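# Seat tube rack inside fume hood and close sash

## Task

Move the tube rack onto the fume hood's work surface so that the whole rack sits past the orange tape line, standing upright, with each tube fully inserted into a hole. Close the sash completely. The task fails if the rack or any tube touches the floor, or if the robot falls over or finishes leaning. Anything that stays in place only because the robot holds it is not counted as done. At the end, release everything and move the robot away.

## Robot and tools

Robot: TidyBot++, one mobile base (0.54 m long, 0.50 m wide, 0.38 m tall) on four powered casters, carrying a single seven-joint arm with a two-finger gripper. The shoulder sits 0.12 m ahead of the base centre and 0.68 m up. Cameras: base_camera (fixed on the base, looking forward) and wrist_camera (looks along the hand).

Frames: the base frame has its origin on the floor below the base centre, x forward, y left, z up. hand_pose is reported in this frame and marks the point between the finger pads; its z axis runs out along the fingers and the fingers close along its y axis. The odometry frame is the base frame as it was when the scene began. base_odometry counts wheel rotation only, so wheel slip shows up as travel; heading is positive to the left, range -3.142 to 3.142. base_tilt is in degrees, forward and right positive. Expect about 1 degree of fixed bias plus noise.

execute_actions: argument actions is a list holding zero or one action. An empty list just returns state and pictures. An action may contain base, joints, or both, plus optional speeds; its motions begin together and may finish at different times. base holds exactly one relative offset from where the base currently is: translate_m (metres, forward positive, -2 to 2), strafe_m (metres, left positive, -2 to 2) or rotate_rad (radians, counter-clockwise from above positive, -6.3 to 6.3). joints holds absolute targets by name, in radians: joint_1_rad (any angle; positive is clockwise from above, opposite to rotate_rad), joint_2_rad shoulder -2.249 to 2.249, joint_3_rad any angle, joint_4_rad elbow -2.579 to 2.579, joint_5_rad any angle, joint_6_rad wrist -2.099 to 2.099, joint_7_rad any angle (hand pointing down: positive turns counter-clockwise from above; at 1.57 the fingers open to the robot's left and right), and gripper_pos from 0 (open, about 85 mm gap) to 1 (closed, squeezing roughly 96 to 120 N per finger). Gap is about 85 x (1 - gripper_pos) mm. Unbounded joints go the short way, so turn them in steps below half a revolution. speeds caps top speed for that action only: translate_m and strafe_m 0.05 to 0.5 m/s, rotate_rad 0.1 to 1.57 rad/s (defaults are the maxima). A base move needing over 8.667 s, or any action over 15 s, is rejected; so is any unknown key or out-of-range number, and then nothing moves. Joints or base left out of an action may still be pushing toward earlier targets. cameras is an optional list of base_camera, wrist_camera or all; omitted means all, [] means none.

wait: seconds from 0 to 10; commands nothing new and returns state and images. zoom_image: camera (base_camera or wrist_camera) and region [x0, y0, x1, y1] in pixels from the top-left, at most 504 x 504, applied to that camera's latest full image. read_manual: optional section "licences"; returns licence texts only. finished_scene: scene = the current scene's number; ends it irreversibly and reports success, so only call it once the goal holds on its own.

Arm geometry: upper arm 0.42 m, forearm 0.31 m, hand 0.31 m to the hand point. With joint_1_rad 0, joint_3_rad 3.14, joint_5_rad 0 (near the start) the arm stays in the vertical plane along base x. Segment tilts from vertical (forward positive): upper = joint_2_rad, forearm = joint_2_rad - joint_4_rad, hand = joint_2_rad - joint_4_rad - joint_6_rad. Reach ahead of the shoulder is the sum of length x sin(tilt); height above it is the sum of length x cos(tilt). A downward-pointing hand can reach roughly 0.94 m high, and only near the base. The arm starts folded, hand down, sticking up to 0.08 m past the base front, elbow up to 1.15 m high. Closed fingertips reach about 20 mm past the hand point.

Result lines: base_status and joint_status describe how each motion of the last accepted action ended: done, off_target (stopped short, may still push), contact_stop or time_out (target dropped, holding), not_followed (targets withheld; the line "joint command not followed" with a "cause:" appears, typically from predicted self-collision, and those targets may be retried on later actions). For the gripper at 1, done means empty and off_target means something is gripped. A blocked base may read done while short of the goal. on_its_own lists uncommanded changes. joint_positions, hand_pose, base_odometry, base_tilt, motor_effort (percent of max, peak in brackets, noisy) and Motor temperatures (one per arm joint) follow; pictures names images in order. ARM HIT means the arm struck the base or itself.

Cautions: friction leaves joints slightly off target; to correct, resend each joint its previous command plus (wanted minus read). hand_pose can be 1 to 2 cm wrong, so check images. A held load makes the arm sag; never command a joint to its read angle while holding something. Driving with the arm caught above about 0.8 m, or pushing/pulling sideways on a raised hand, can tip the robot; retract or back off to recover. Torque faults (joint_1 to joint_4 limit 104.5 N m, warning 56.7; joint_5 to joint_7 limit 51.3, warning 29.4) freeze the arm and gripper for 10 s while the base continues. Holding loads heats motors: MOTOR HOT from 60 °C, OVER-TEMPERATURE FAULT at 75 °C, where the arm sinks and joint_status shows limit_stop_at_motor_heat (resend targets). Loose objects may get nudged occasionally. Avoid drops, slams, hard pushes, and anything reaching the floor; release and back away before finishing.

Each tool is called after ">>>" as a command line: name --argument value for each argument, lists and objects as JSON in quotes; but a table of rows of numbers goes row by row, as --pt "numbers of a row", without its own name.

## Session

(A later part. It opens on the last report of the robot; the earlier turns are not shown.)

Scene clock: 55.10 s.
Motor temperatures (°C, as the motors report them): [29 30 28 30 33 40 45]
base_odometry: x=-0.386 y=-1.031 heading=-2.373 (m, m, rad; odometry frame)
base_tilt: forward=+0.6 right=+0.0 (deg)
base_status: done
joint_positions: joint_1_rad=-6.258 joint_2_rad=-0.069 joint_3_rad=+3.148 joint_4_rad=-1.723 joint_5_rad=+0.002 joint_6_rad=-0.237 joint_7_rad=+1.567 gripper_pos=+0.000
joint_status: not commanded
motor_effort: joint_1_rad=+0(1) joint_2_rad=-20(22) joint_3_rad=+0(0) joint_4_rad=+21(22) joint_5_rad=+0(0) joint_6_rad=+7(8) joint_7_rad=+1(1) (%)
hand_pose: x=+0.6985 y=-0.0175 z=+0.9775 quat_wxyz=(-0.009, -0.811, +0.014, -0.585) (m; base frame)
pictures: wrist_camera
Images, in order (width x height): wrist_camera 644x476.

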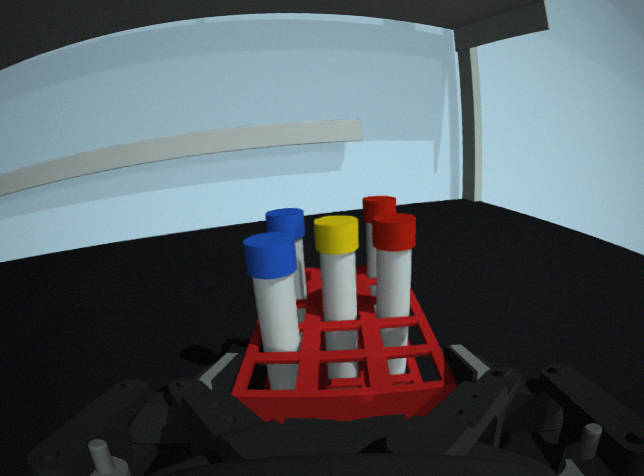

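The rack is between the fingers, so I'm closing the gripper.

>>> execute_actions --actions '[{"joints": {"gripper_pos": 1.0}}]' --cameras '["wrist_camera"]'

Scene clock: 56.30 s.
Motor temperatures (°C, as the motors report them): [29 30 28 30 33 40 45]
base_odometry: x=-0.386 y=-1.031 heading=-2.373 (m, m, rad; odometry frame)
base_tilt: forward=+0.6 right=-0.1 (deg)
base_status: not commanded
joint_positions: joint_1_rad=-6.258 joint_2_rad=-0.069 joint_3_rad=+3.148 joint_4_rad=-1.723 joint_5_rad=+0.002 joint_6_rad=-0.236 joint_7_rad=+1.567 gripper_pos=+0.073
joint_status: gripper_pos off_target (ended at +0.073, target +1.000)
motor_effort: joint_1_rad=+0(0) joint_2_rad=-20(20) joint_3_rad=+0(0) joint_4_rad=+22(22) joint_5_rad=+0(0) joint_6_rad=+8(8) joint_7_rad=+1(1) (%)
hand_pose: x=+0.6986 y=-0.0175 z=+0.9780 quat_wxyz=(-0.009, -0.810, +0.014, -0.586) (m; base frame)
pictures: wrist_camera
Images, in order (width x height): wrist_camera 644x476.

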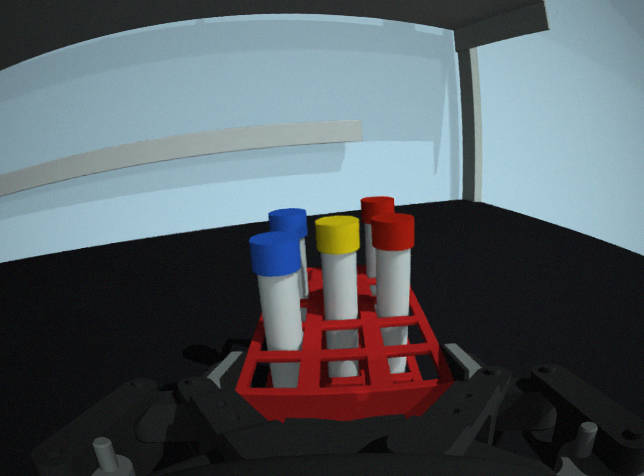

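>>> execute_actions --actions '[{"base": {"rotate_rad": -0.617}, "joints": {"joint_2_rad": -0.088, "joint_4_rad": -1.422, "joint_6_rad": -0.521}, "speeds": {"rotate_rad": 0.9}}]'

Scene clock: 59.47 s.
Motor temperatures (°C, as the motors report them): [29 30 28 30 33 40 45]
base_odometry: x=-0.387 y=-1.031 heading=-2.989 (m, m, rad; odometry frame)
base_tilt: forward=+0.6 right=+0.0 (deg)
base_status: done
joint_positions: joint_1_rad=-6.253 joint_2_rad=-0.069 joint_3_rad=+3.155 joint_4_rad=-1.442 joint_5_rad=+0.002 joint_6_rad=-0.491 joint_7_rad=+1.567 gripper_pos=+0.073
joint_status: all done
motor_effort: joint_1_rad=+1(2) joint_2_rad=-20(22) joint_3_rad=+0(3) joint_4_rad=+23(24) joint_5_rad=+1(1) joint_6_rad=+9(9) joint_7_rad=+1(1) (%)
hand_pose: x=+0.6957 y=-0.0244 z=+1.0739 quat_wxyz=(-0.012, -0.802, +0.019, -0.597) (m; base frame)
pictures: base_camera, wrist_camera
Images, in order (width x height): base_camera 644x364, wrist_camera 644x476.

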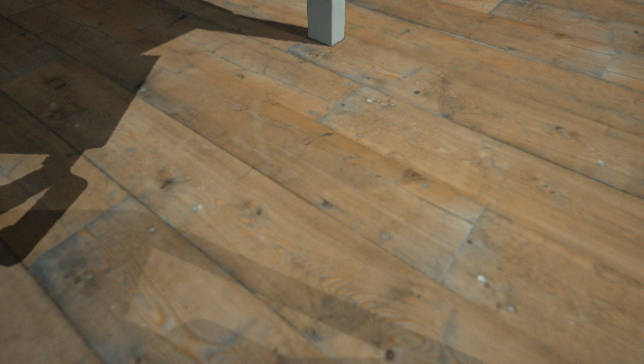

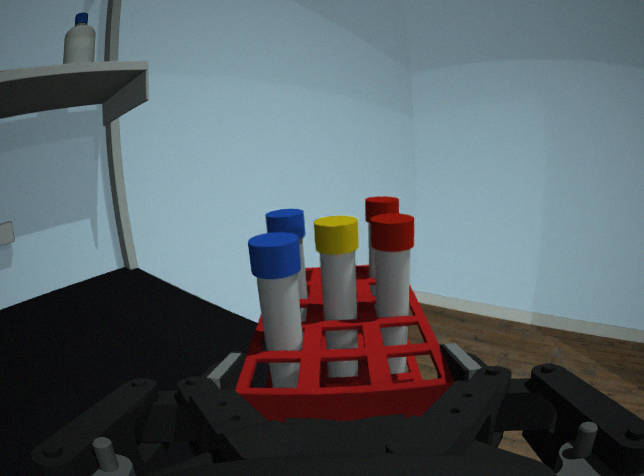

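>>> execute_actions --actions '[{"base": {"strafe_m": -1.665}, "joints": {"joint_6_rad": -0.545}}]'

Scene clock: 64.27 s.
Motor temperatures (°C, as the motors report them): [29 30 28 30 33 40 45]
base_odometry: x=-0.637 y=+0.616 heading=-2.990 (m, m, rad; odometry frame)
base_tilt: forward=+0.5 right=+0.0 (deg)
base_status: done
joint_positions: joint_1_rad=-6.253 joint_2_rad=-0.070 joint_3_rad=+3.155 joint_4_rad=-1.441 joint_5_rad=+0.001 joint_6_rad=-0.517 joint_7_rad=+1.567 gripper_pos=+0.073
joint_status: all done
motor_effort: joint_1_rad=+0(1) joint_2_rad=-21(22) joint_3_rad=-1(2) joint_4_rad=+22(23) joint_5_rad=+0(0) joint_6_rad=+8(9) joint_7_rad=+1(1) (%)
hand_pose: x=+0.6932 y=-0.0242 z=+1.0663 quat_wxyz=(-0.012, -0.810, +0.019, -0.586) (m; base frame)
pictures: base_camera, wrist_camera
Images, in order (width x height): base_camera 644x364, wrist_camera 644x476.

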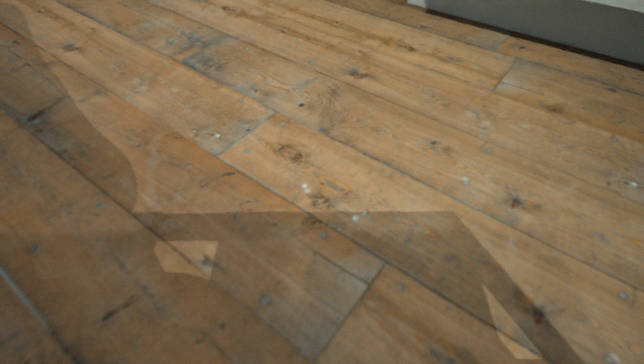

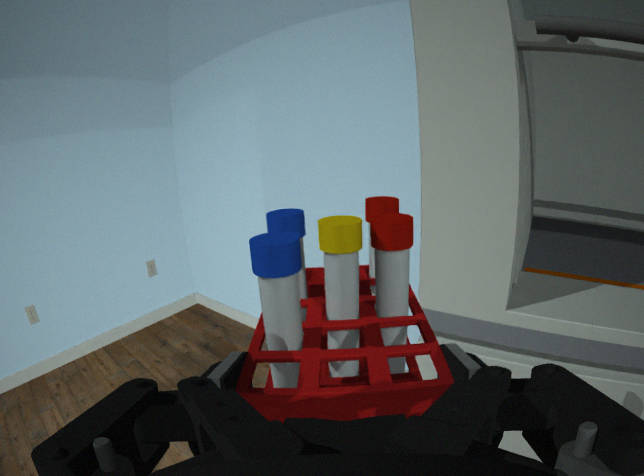

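>>> execute_actions --actions '[{"base": {"rotate_rad": -0.615}, "joints": {"joint_1_rad": -6.308}, "speeds": {"rotate_rad": 1.0}}]'

Scene clock: 66.13 s.
Motor temperatures (°C, as the motors report them): [29 30 28 30 33 40 45]
base_odometry: x=-0.637 y=+0.616 heading=+2.679 (m, m, rad; odometry frame)
base_tilt: forward=+0.6 right=-0.1 (deg)
base_status: done
joint_positions: joint_1_rad=-6.304 joint_2_rad=-0.070 joint_3_rad=+3.162 joint_4_rad=-1.441 joint_5_rad=-0.001 joint_6_rad=-0.517 joint_7_rad=+1.567 gripper_pos=+0.073
joint_status: all done
motor_effort: joint_1_rad=+0(2) joint_2_rad=-20(22) joint_3_rad=+0(3) joint_4_rad=+22(23) joint_5_rad=+0(1) joint_6_rad=+8(9) joint_7_rad=+1(1) (%)
hand_pose: x=+0.6938 y=+0.0015 z=+1.0663 quat_wxyz=(+0.002, -0.810, +0.002, -0.586) (m; base frame)
pictures: base_camera, wrist_camera
Images, in order (width x height): base_camera 644x364, wrist_camera 644x476.

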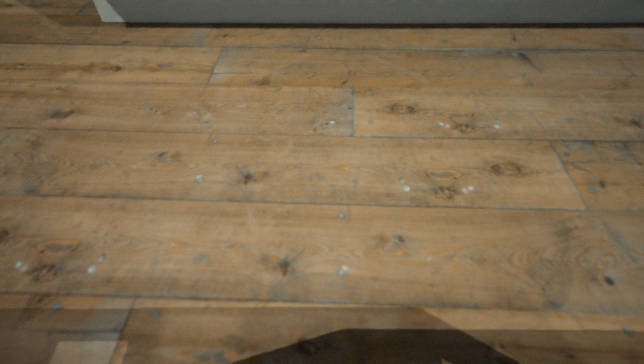

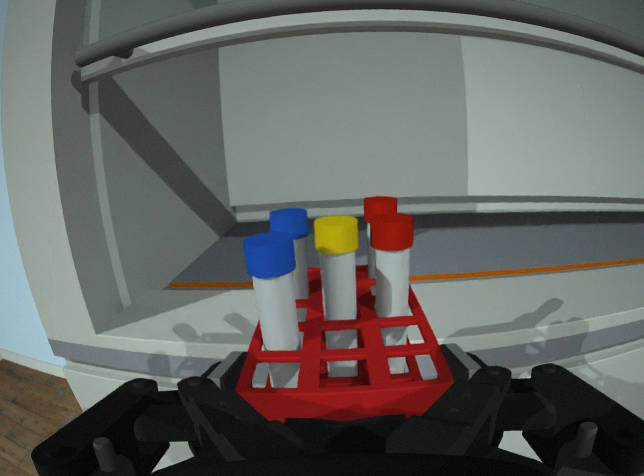

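>>> zoom_image --camera "wrist_camera" --region '[410, 190, 570, 370]'

>>> zoom_image --camera "wrist_camera" --region '[60, 190, 260, 380]'

Region (410, 190, 570, 370) of wrist_camera's 644x476 image, scaled by 2.800.

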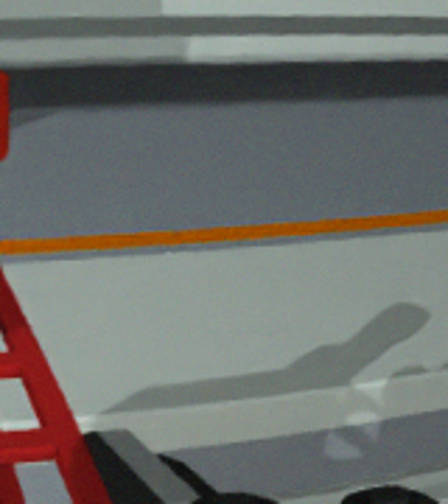

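Region (60, 190, 260, 380) of wrist_camera's 644x476 image, scaled by 2.520; it fills the top 479 rows of this view, and the rest is white.

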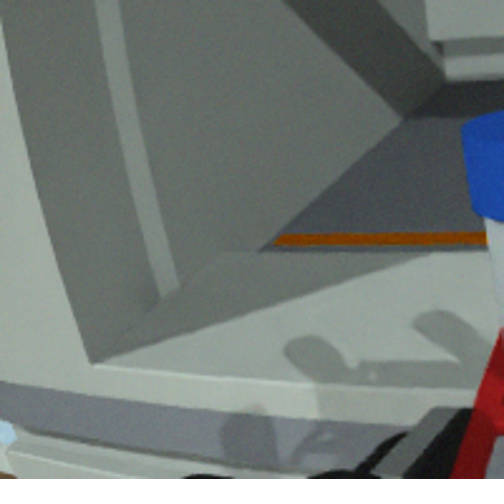

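>>> execute_actions --actions '[{"base": {"translate_m": 0.42}, "speeds": {"translate_m": 0.35}}]'

Scene clock: 69.10 s.
Motor temperatures (°C, as the motors report them): [29 30 28 30 33 40 45]
base_odometry: x=-1.013 y=+0.804 heading=+2.679 (m, m, rad; odometry frame)
base_tilt: forward=+0.6 right=+0.0 (deg)
base_status: done
joint_positions: joint_1_rad=-6.304 joint_2_rad=-0.076 joint_3_rad=+3.162 joint_4_rad=-1.441 joint_5_rad=-0.001 joint_6_rad=-0.518 joint_7_rad=+1.567 gripper_pos=+0.073
joint_status: not commanded
motor_effort: joint_1_rad=+0(1) joint_2_rad=-21(24) joint_3_rad=+0(1) joint_4_rad=+23(23) joint_5_rad=+0(1) joint_6_rad=+9(9) joint_7_rad=+1(1) (%)
hand_pose: x=+0.6913 y=+0.0015 z=+1.0699 quat_wxyz=(+0.002, -0.808, +0.002, -0.589) (m; base frame)
pictures: base_camera, wrist_camera
Images, in order (width x height): base_camera 644x364, wrist_camera 644x476.

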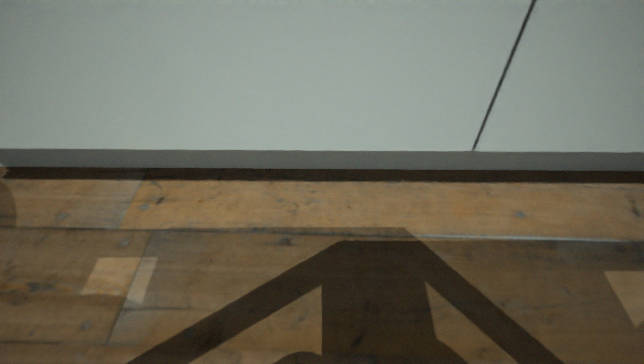

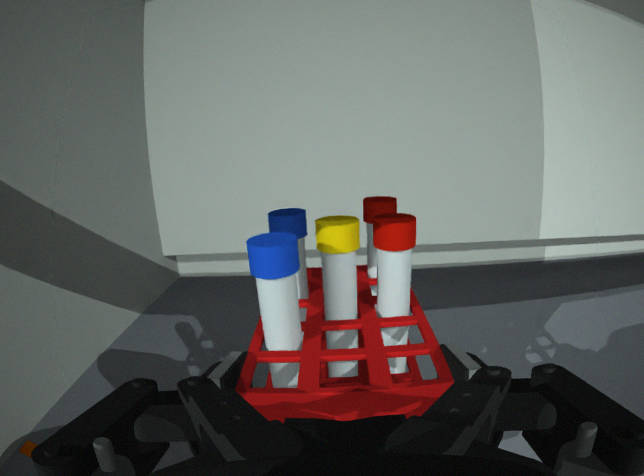

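>>> zoom_image --camera "wrist_camera" --region '[0, 400, 100, 476]'

Region (0, 400, 100, 476) of wrist_camera's 644x476 image, scaled by 5.040; it fills the top 383 rows of this view, and the rest is white.

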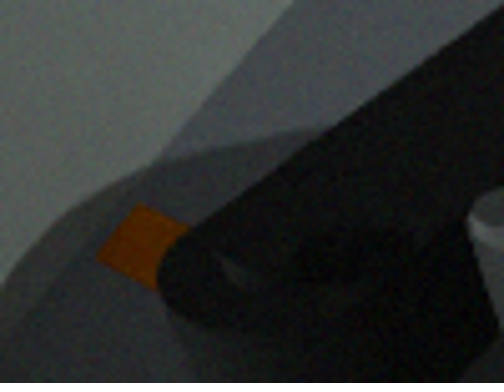

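>>> execute_actions --actions '[{"base": {"translate_m": 0.14}, "joints": {"joint_4_rad": -1.62, "joint_6_rad": -0.30}, "speeds": {"translate_m": 0.25}}]'

Scene clock: 71.73 s.
Motor temperatures (°C, as the motors report them): [29 30 28 30 33 40 45]
base_odometry: x=-1.138 y=+0.867 heading=+2.678 (m, m, rad; odometry frame)
base_tilt: forward=+0.6 right=+0.0 (deg)
base_status: done
joint_positions: joint_1_rad=-6.304 joint_2_rad=-0.071 joint_3_rad=+3.162 joint_4_rad=-1.617 joint_5_rad=-0.001 joint_6_rad=-0.343 joint_7_rad=+1.567 gripper_pos=+0.073
joint_status: all done
motor_effort: joint_1_rad=+0(1) joint_2_rad=-20(24) joint_3_rad=+0(0) joint_4_rad=+23(23) joint_5_rad=+0(0) joint_6_rad=+8(10) joint_7_rad=+1(1) (%)
hand_pose: x=+0.6993 y=+0.0016 z=+1.0119 quat_wxyz=(+0.002, -0.810, +0.002, -0.586) (m; base frame)
pictures: base_camera, wrist_camera
Images, in order (width x height): base_camera 644x364, wrist_camera 644x476.

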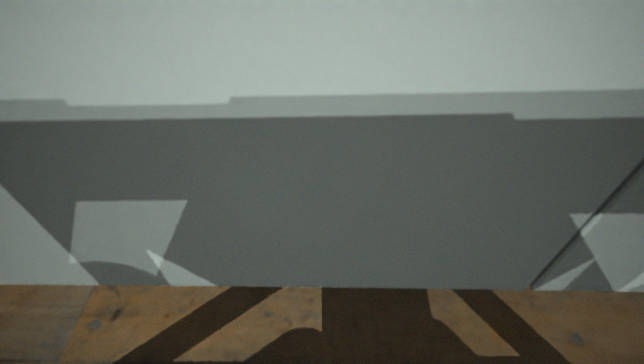

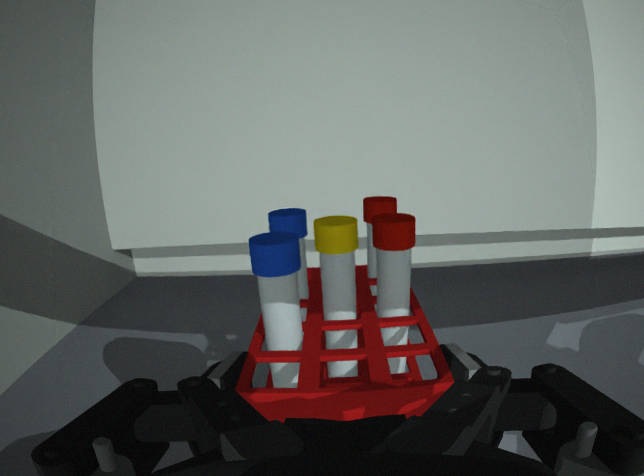

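>>> execute_actions --actions '[{"joints": {"joint_4_rad": -1.688, "joint_6_rad": -0.232}}]' --cameras '["wrist_camera"]'

Scene clock: 72.70 s.
Motor temperatures (°C, as the motors report them): [29 30 28 30 33 40 45]
base_odometry: x=-1.138 y=+0.867 heading=+2.678 (m, m, rad; odometry frame)
base_tilt: forward=+0.6 right=+0.0 (deg)
base_status: not commanded
joint_positions: joint_1_rad=-6.304 joint_2_rad=-0.071 joint_3_rad=+3.162 joint_4_rad=-1.681 joint_5_rad=-0.001 joint_6_rad=-0.273 joint_7_rad=+1.567 gripper_pos=+0.073
joint_status: all done
motor_effort: joint_1_rad=+0(0) joint_2_rad=-21(22) joint_3_rad=-1(0) joint_4_rad=+23(23) joint_5_rad=+1(1) joint_6_rad=+9(9) joint_7_rad=+1(1) (%)
hand_pose: x=+0.6997 y=+0.0016 z=+0.9936 quat_wxyz=(+0.002, -0.808, +0.002, -0.589) (m; base frame)
pictures: wrist_camera
Images, in order (width x height): wrist_camera 644x476.

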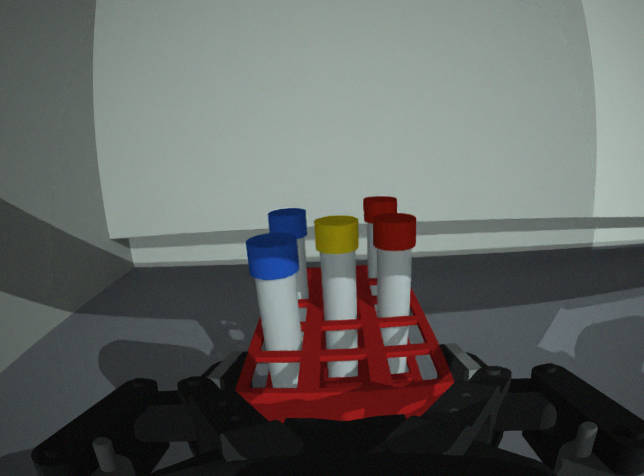

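>>> execute_actions --actions '[{"joints": {"joint_4_rad": -1.722, "joint_6_rad": -0.207}}]' --cameras '["wrist_camera"]'

Scene clock: 73.53 s.
Motor temperatures (°C, as the motors report them): [29 30 28 30 33 40 45]
base_odometry: x=-1.138 y=+0.867 heading=+2.678 (m, m, rad; odometry frame)
base_tilt: forward=+0.6 right=+0.0 (deg)
base_status: not commanded
joint_positions: joint_1_rad=-6.304 joint_2_rad=-0.077 joint_3_rad=+3.162 joint_4_rad=-1.703 joint_5_rad=-0.001 joint_6_rad=-0.240 joint_7_rad=+1.567 gripper_pos=+0.073
joint_status: all done
motor_effort: joint_1_rad=+0(0) joint_2_rad=-19(21) joint_3_rad=+0(0) joint_4_rad=+21(23) joint_5_rad=+0(1) joint_6_rad=+8(8) joint_7_rad=+1(1) (%)
hand_pose: x=+0.6986 y=+0.0015 z=+0.9934 quat_wxyz=(+0.002, -0.803, +0.002, -0.595) (m; base frame)
pictures: wrist_camera
Images, in order (width x height): wrist_camera 644x476.

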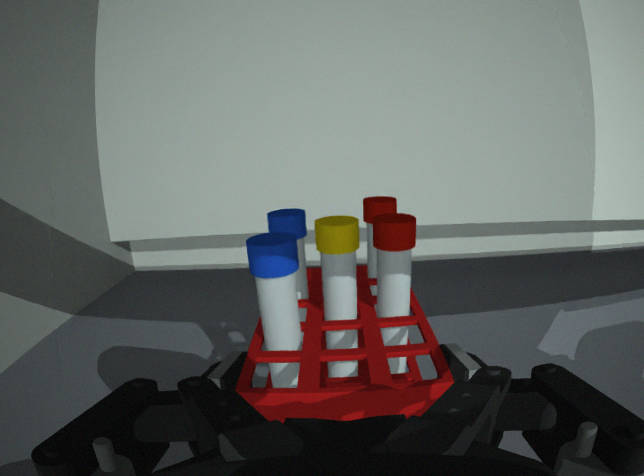

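>>> execute_actions --actions '[{"joints": {"gripper_pos": 0.0, "joint_4_rad": -1.70}}]' --cameras '["wrist_camera"]'

Scene clock: 74.87 s.
Motor temperatures (°C, as the motors report them): [29 30 28 30 33 40 45]
base_odometry: x=-1.138 y=+0.867 heading=+2.678 (m, m, rad; odometry frame)
base_tilt: forward=+0.6 right=+0.0 (deg)
base_status: not commanded
joint_positions: joint_1_rad=-6.304 joint_2_rad=-0.077 joint_3_rad=+3.162 joint_4_rad=-1.703 joint_5_rad=-0.001 joint_6_rad=-0.240 joint_7_rad=+1.567 gripper_pos=+0.000
joint_status: all done
motor_effort: joint_1_rad=+0(0) joint_2_rad=-19(21) joint_3_rad=+0(0) joint_4_rad=+22(24) joint_5_rad=+0(0) joint_6_rad=+8(9) joint_7_rad=+1(1) (%)
hand_pose: x=+0.6985 y=+0.0015 z=+0.9935 quat_wxyz=(+0.002, -0.803, +0.002, -0.595) (m; base frame)
pictures: wrist_camera
Images, in order (width x height): wrist_camera 644x476.

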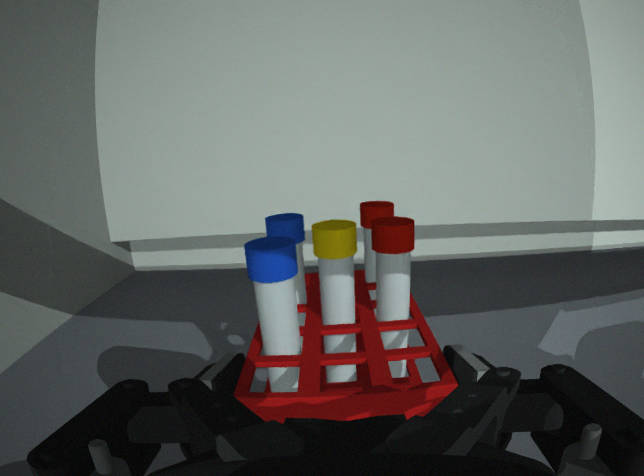

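>>> execute_actions --actions '[{"base": {"translate_m": -0.315}, "joints": {"joint_2_rad": -0.265, "joint_4_rad": -1.56, "joint_6_rad": -0.44}}]'

Scene clock: 78.00 s.
Motor temperatures (°C, as the motors report them): [29 30 28 30 33 40 45]
base_odometry: x=-0.856 y=+0.725 heading=+2.677 (m, m, rad; odometry frame)
base_tilt: forward=+0.6 right=+0.0 (deg)
base_status: done
joint_positions: joint_1_rad=-6.304 joint_2_rad=-0.270 joint_3_rad=+3.162 joint_4_rad=-1.564 joint_5_rad=-0.001 joint_6_rad=-0.405 joint_7_rad=+1.567 gripper_pos=+0.000
joint_status: all done
motor_effort: joint_1_rad=-1(1) joint_2_rad=-11(25) joint_3_rad=+0(2) joint_4_rad=+21(23) joint_5_rad=+1(1) joint_6_rad=+8(9) joint_7_rad=+1(1) (%)
hand_pose: x=+0.6180 y=-0.0001 z=+1.1337 quat_wxyz=(+0.004, -0.751, +0.003, -0.661) (m; base frame)
pictures: base_camera, wrist_camera
Images, in order (width x height): base_camera 644x364, wrist_camera 644x476.

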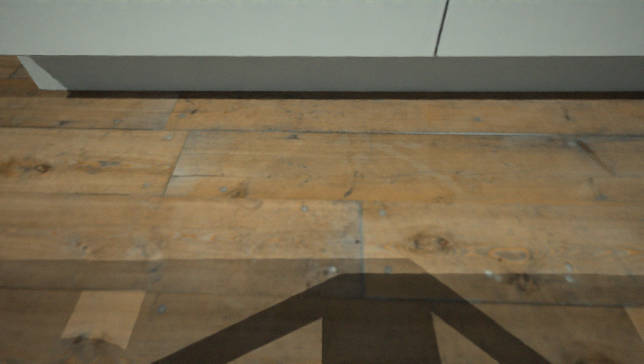

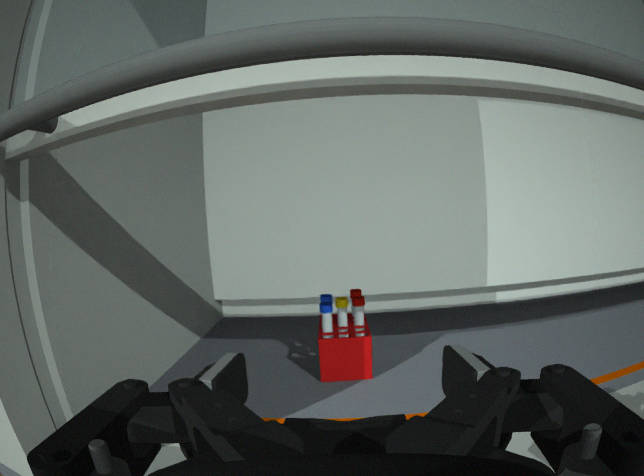

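>>> zoom_image --camera "wrist_camera" --region '[280, 0, 400, 120]'

>>> zoom_image --camera "wrist_camera" --region '[290, 275, 430, 430]'

Region (280, 0, 400, 120) of wrist_camera's 644x476 image, scaled by 4.200.

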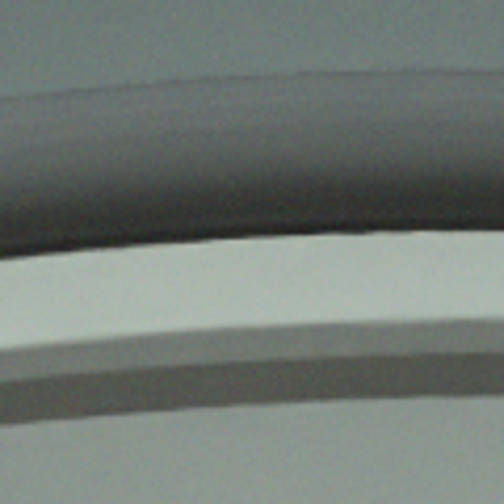

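Region (290, 275, 430, 430) of wrist_camera's 644x476 image, scaled by 3.252; it fills the left 455 columns of this view, and the rest is white.

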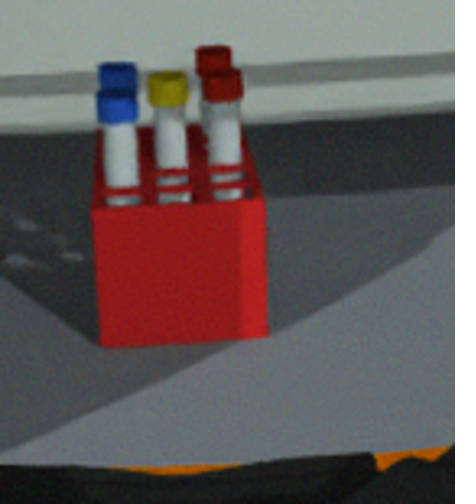

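>>> execute_actions --actions '[{"joints": {"joint_2_rad": -0.057, "joint_4_rad": -0.66, "joint_6_rad": -0.996, "gripper_pos": 1.0}}]' --cameras '["wrist_camera"]'

Scene clock: 81.20 s.
Motor temperatures (°C, as the motors report them): [29 30 28 30 33 40 45]
base_odometry: x=-0.856 y=+0.725 heading=+2.677 (m, m, rad; odometry frame)
base_tilt: forward=+0.5 right=+0.0 (deg)
base_status: not commanded
joint_positions: joint_1_rad=-6.304 joint_2_rad=-0.079 joint_3_rad=+3.162 joint_4_rad=-0.674 joint_5_rad=-0.001 joint_6_rad=-0.958 joint_7_rad=+1.567 gripper_pos=+0.999
joint_status: all done
motor_effort: joint_1_rad=-1(1) joint_2_rad=-12(13) joint_3_rad=+0(0) joint_4_rad=+15(22) joint_5_rad=+0(1) joint_6_rad=+8(8) joint_7_rad=+1(2) (%)
hand_pose: x=+0.5737 y=+0.0010 z=+1.3671 quat_wxyz=(+0.003, -0.701, +0.001, -0.713) (m; base frame)
pictures: wrist_camera
Images, in order (width x height): wrist_camera 644x476.

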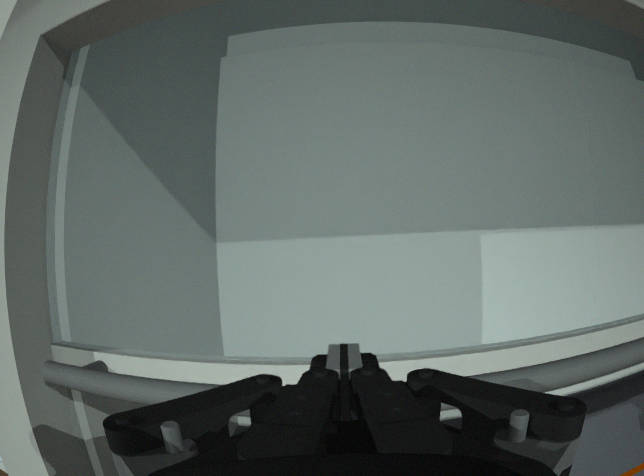

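>>> execute_actions --actions '[{"base": {"translate_m": 0.118}, "joints": {"joint_2_rad": -0.042}, "speeds": {"translate_m": 0.25}}]'

Scene clock: 82.80 s.
Motor temperatures (°C, as the motors report them): [29 30 28 30 33 40 45]
base_odometry: x=-0.962 y=+0.778 heading=+2.677 (m, m, rad; odometry frame)
base_tilt: forward=+0.6 right=+0.0 (deg)
base_status: done
joint_positions: joint_1_rad=-6.304 joint_2_rad=-0.049 joint_3_rad=+3.162 joint_4_rad=-0.669 joint_5_rad=-0.001 joint_6_rad=-0.963 joint_7_rad=+1.567 gripper_pos=+0.999
joint_status: all done
motor_effort: joint_1_rad=+0(1) joint_2_rad=-13(17) joint_3_rad=+0(1) joint_4_rad=+15(16) joint_5_rad=-1(0) joint_6_rad=+8(9) joint_7_rad=+1(1) (%)
hand_pose: x=+0.5928 y=+0.0015 z=+1.3540 quat_wxyz=(+0.003, -0.711, +0.001, -0.703) (m; base frame)
pictures: base_camera, wrist_camera
Images, in order (width x height): base_camera 644x364, wrist_camera 644x476.

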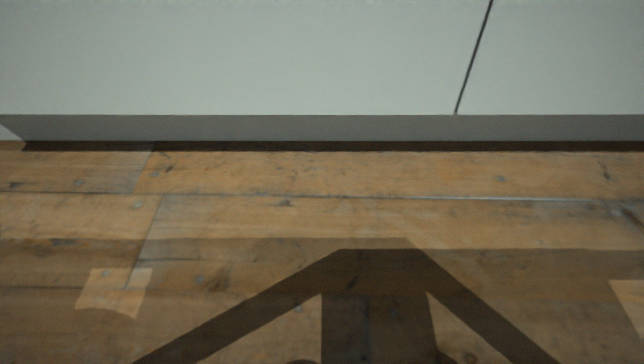

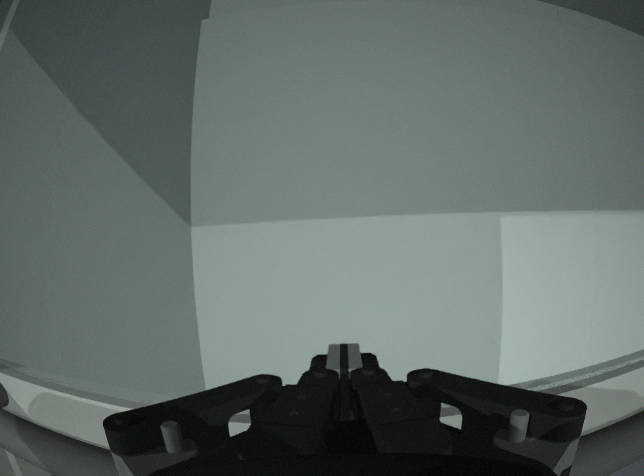

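>>> execute_actions --actions '[{"joints": {"joint_2_rad": -0.125, "joint_4_rad": -1.25, "joint_6_rad": -0.84}}]' --cameras '["wrist_camera"]'

Scene clock: 85.90 s.
Motor temperatures (°C, as the motors report them): [29 30 28 30 33 40 45]
base_odometry: x=-0.962 y=+0.778 heading=+2.677 (m, m, rad; odometry frame)
base_tilt: forward=+0.5 right=+0.0 (deg)
base_status: not commanded
joint_positions: joint_1_rad=-6.304 joint_2_rad=-0.218 joint_3_rad=+3.162 joint_4_rad=-1.204 joint_5_rad=-0.007 joint_6_rad=-0.809 joint_7_rad=+1.567 gripper_pos=+0.999
joint_status: joint_2_rad off_target (ended at -0.218, target -0.125); joint_4_rad off_target (ended at -1.204, target -1.250); the others done
motor_effort: joint_1_rad=-1(2) joint_2_rad=+9(13) joint_3_rad=-1(3) joint_4_rad=+13(15) joint_5_rad=-1(2) joint_6_rad=+9(20) joint_7_rad=+1(1) (%)
hand_pose: x=+0.5941 y=+0.0014 z=+1.1968 quat_wxyz=(+0.007, -0.782, +0.002, -0.623) (m; base frame)
pictures: wrist_camera
Images, in order (width x height): wrist_camera 644x476.

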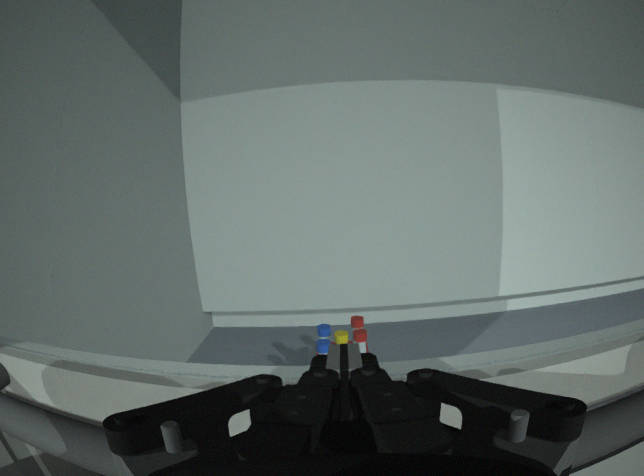

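>>> execute_actions --actions '[{"joints": {"joint_2_rad": -0.21, "joint_4_rad": -1.755, "joint_6_rad": -0.64}}]' --cameras '["wrist_camera"]'

Scene clock: 89.47 s.
Motor temperatures (°C, as the motors report them): [29 30 28 30 33 40 45]
base_odometry: x=-0.962 y=+0.778 heading=+2.677 (m, m, rad; odometry frame)
base_tilt: forward=+0.5 right=+0.0 (deg)
base_status: not commanded
joint_positions: joint_1_rad=-6.305 joint_2_rad=-0.289 joint_3_rad=+3.162 joint_4_rad=-1.710 joint_5_rad=-0.009 joint_6_rad=-0.591 joint_7_rad=+1.567 gripper_pos=+0.999
joint_status: joint_2_rad off_target (ended at -0.289, target -0.210); joint_4_rad off_target (ended at -1.710, target -1.755); the others done
motor_effort: joint_1_rad=-2(3) joint_2_rad=+3(15) joint_3_rad=-2(4) joint_4_rad=+15(17) joint_5_rad=-1(1) joint_6_rad=+5(20) joint_7_rad=+1(1) (%)
hand_pose: x=+0.5917 y=+0.0022 z=+0.9992 quat_wxyz=(+0.008, -0.845, +0.004, -0.535) (m; base frame)
pictures: wrist_camera
Images, in order (width x height): wrist_camera 644x476.

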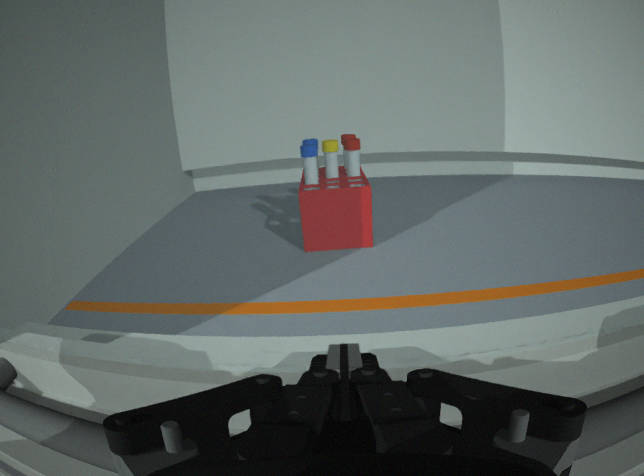

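>>> execute_actions --actions '[{"joints": {"joint_2_rad": -0.18, "joint_4_rad": -1.89, "joint_6_rad": -0.67}}]' --cameras '["wrist_camera"]'

Scene clock: 90.73 s.
Motor temperatures (°C, as the motors report them): [29 30 28 30 33 40 45]
base_odometry: x=-0.962 y=+0.778 heading=+2.677 (m, m, rad; odometry frame)
base_tilt: forward=+0.6 right=+0.0 (deg)
base_status: not commanded
joint_positions: joint_1_rad=-6.305 joint_2_rad=-0.293 joint_3_rad=+3.162 joint_4_rad=-1.725 joint_5_rad=-0.009 joint_6_rad=-0.573 joint_7_rad=+1.567 gripper_pos=+0.999
joint_status: joint_2_rad off_target (ended at -0.293, target -0.180); joint_4_rad off_target (ended at -1.725, target -1.890); joint_6_rad off_target (ended at -0.573, target -0.670)
motor_effort: joint_1_rad=-2(2) joint_2_rad=+15(16) joint_3_rad=-1(2) joint_4_rad=-6(15) joint_5_rad=-1(1) joint_6_rad=-14(13) joint_7_rad=+1(1) (%)
hand_pose: x=+0.5914 y=+0.0021 z=+0.9975 quat_wxyz=(+0.008, -0.843, +0.004, -0.538) (m; base frame)
pictures: wrist_camera
Images, in order (width x height): wrist_camera 644x476.

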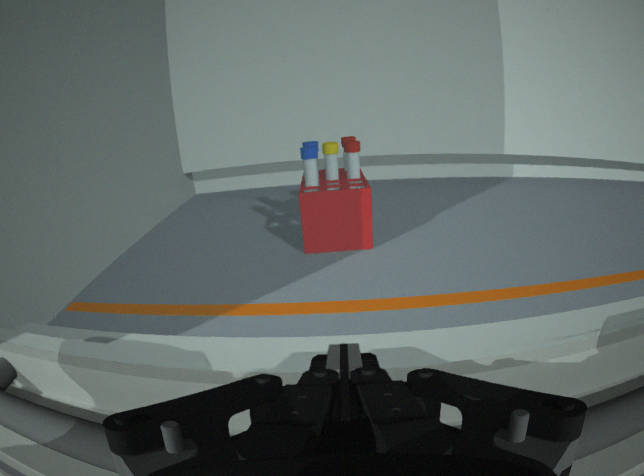

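>>> execute_actions --actions '[{"base": {"translate_m": -0.45}, "joints": {"joint_2_rad": -0.37, "joint_4_rad": -1.72, "joint_6_rad": -0.42}}]'

Scene clock: 93.53 s.
Motor temperatures (°C, as the motors report them): [29 30 28 30 33 40 45]
base_odometry: x=-0.559 y=+0.577 heading=+2.678 (m, m, rad; odometry frame)
base_tilt: forward=+0.5 right=+0.0 (deg)
base_status: done
joint_positions: joint_1_rad=-6.305 joint_2_rad=-0.366 joint_3_rad=+3.162 joint_4_rad=-1.729 joint_5_rad=-0.009 joint_6_rad=-0.452 joint_7_rad=+1.567 gripper_pos=+0.999
joint_status: all done
motor_effort: joint_1_rad=+0(3) joint_2_rad=-8(17) joint_3_rad=-1(3) joint_4_rad=+21(24) joint_5_rad=+0(1) joint_6_rad=+8(22) joint_7_rad=+1(1) (%)
hand_pose: x=+0.5785 y=+0.0011 z=+1.0641 quat_wxyz=(+0.009, -0.788, +0.004, -0.616) (m; base frame)
pictures: base_camera, wrist_camera
Images, in order (width x height): base_camera 644x364, wrist_camera 644x476.

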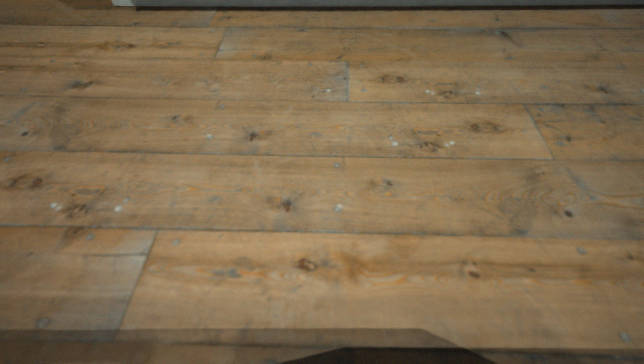

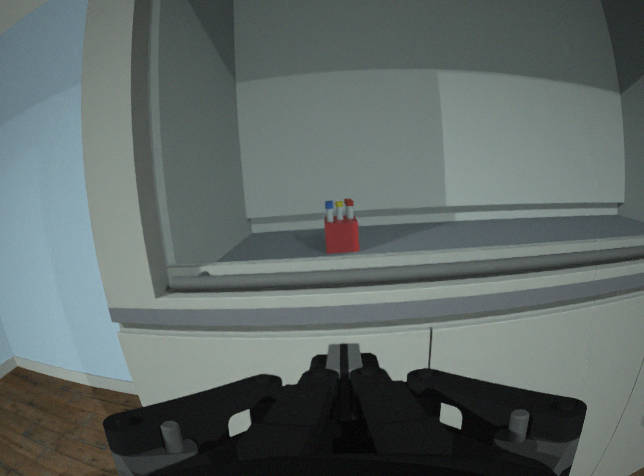

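>>> zoom_image --camera "wrist_camera" --region '[140, 230, 280, 330]'

>>> zoom_image --camera "wrist_camera" --region '[295, 185, 395, 305]'

Region (140, 230, 280, 330) of wrist_camera's 644x476 image, scaled by 3.600; it fills the top 360 rows of this view, and the rest is white.

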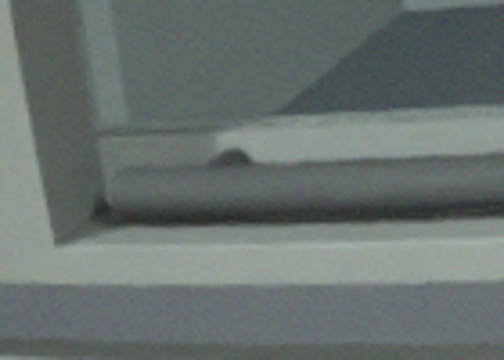

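Region (295, 185, 395, 305) of wrist_camera's 644x476 image, scaled by 4.200.

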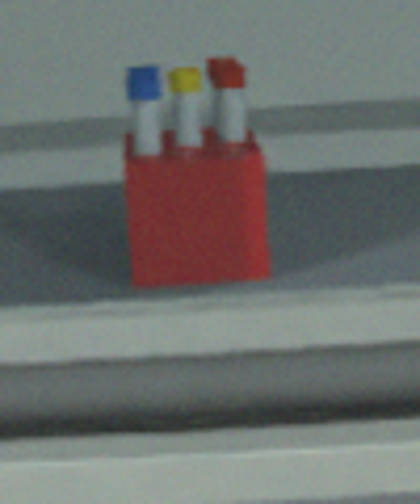

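>>> finished_scene --scene 2

The scene is finished: the task was done.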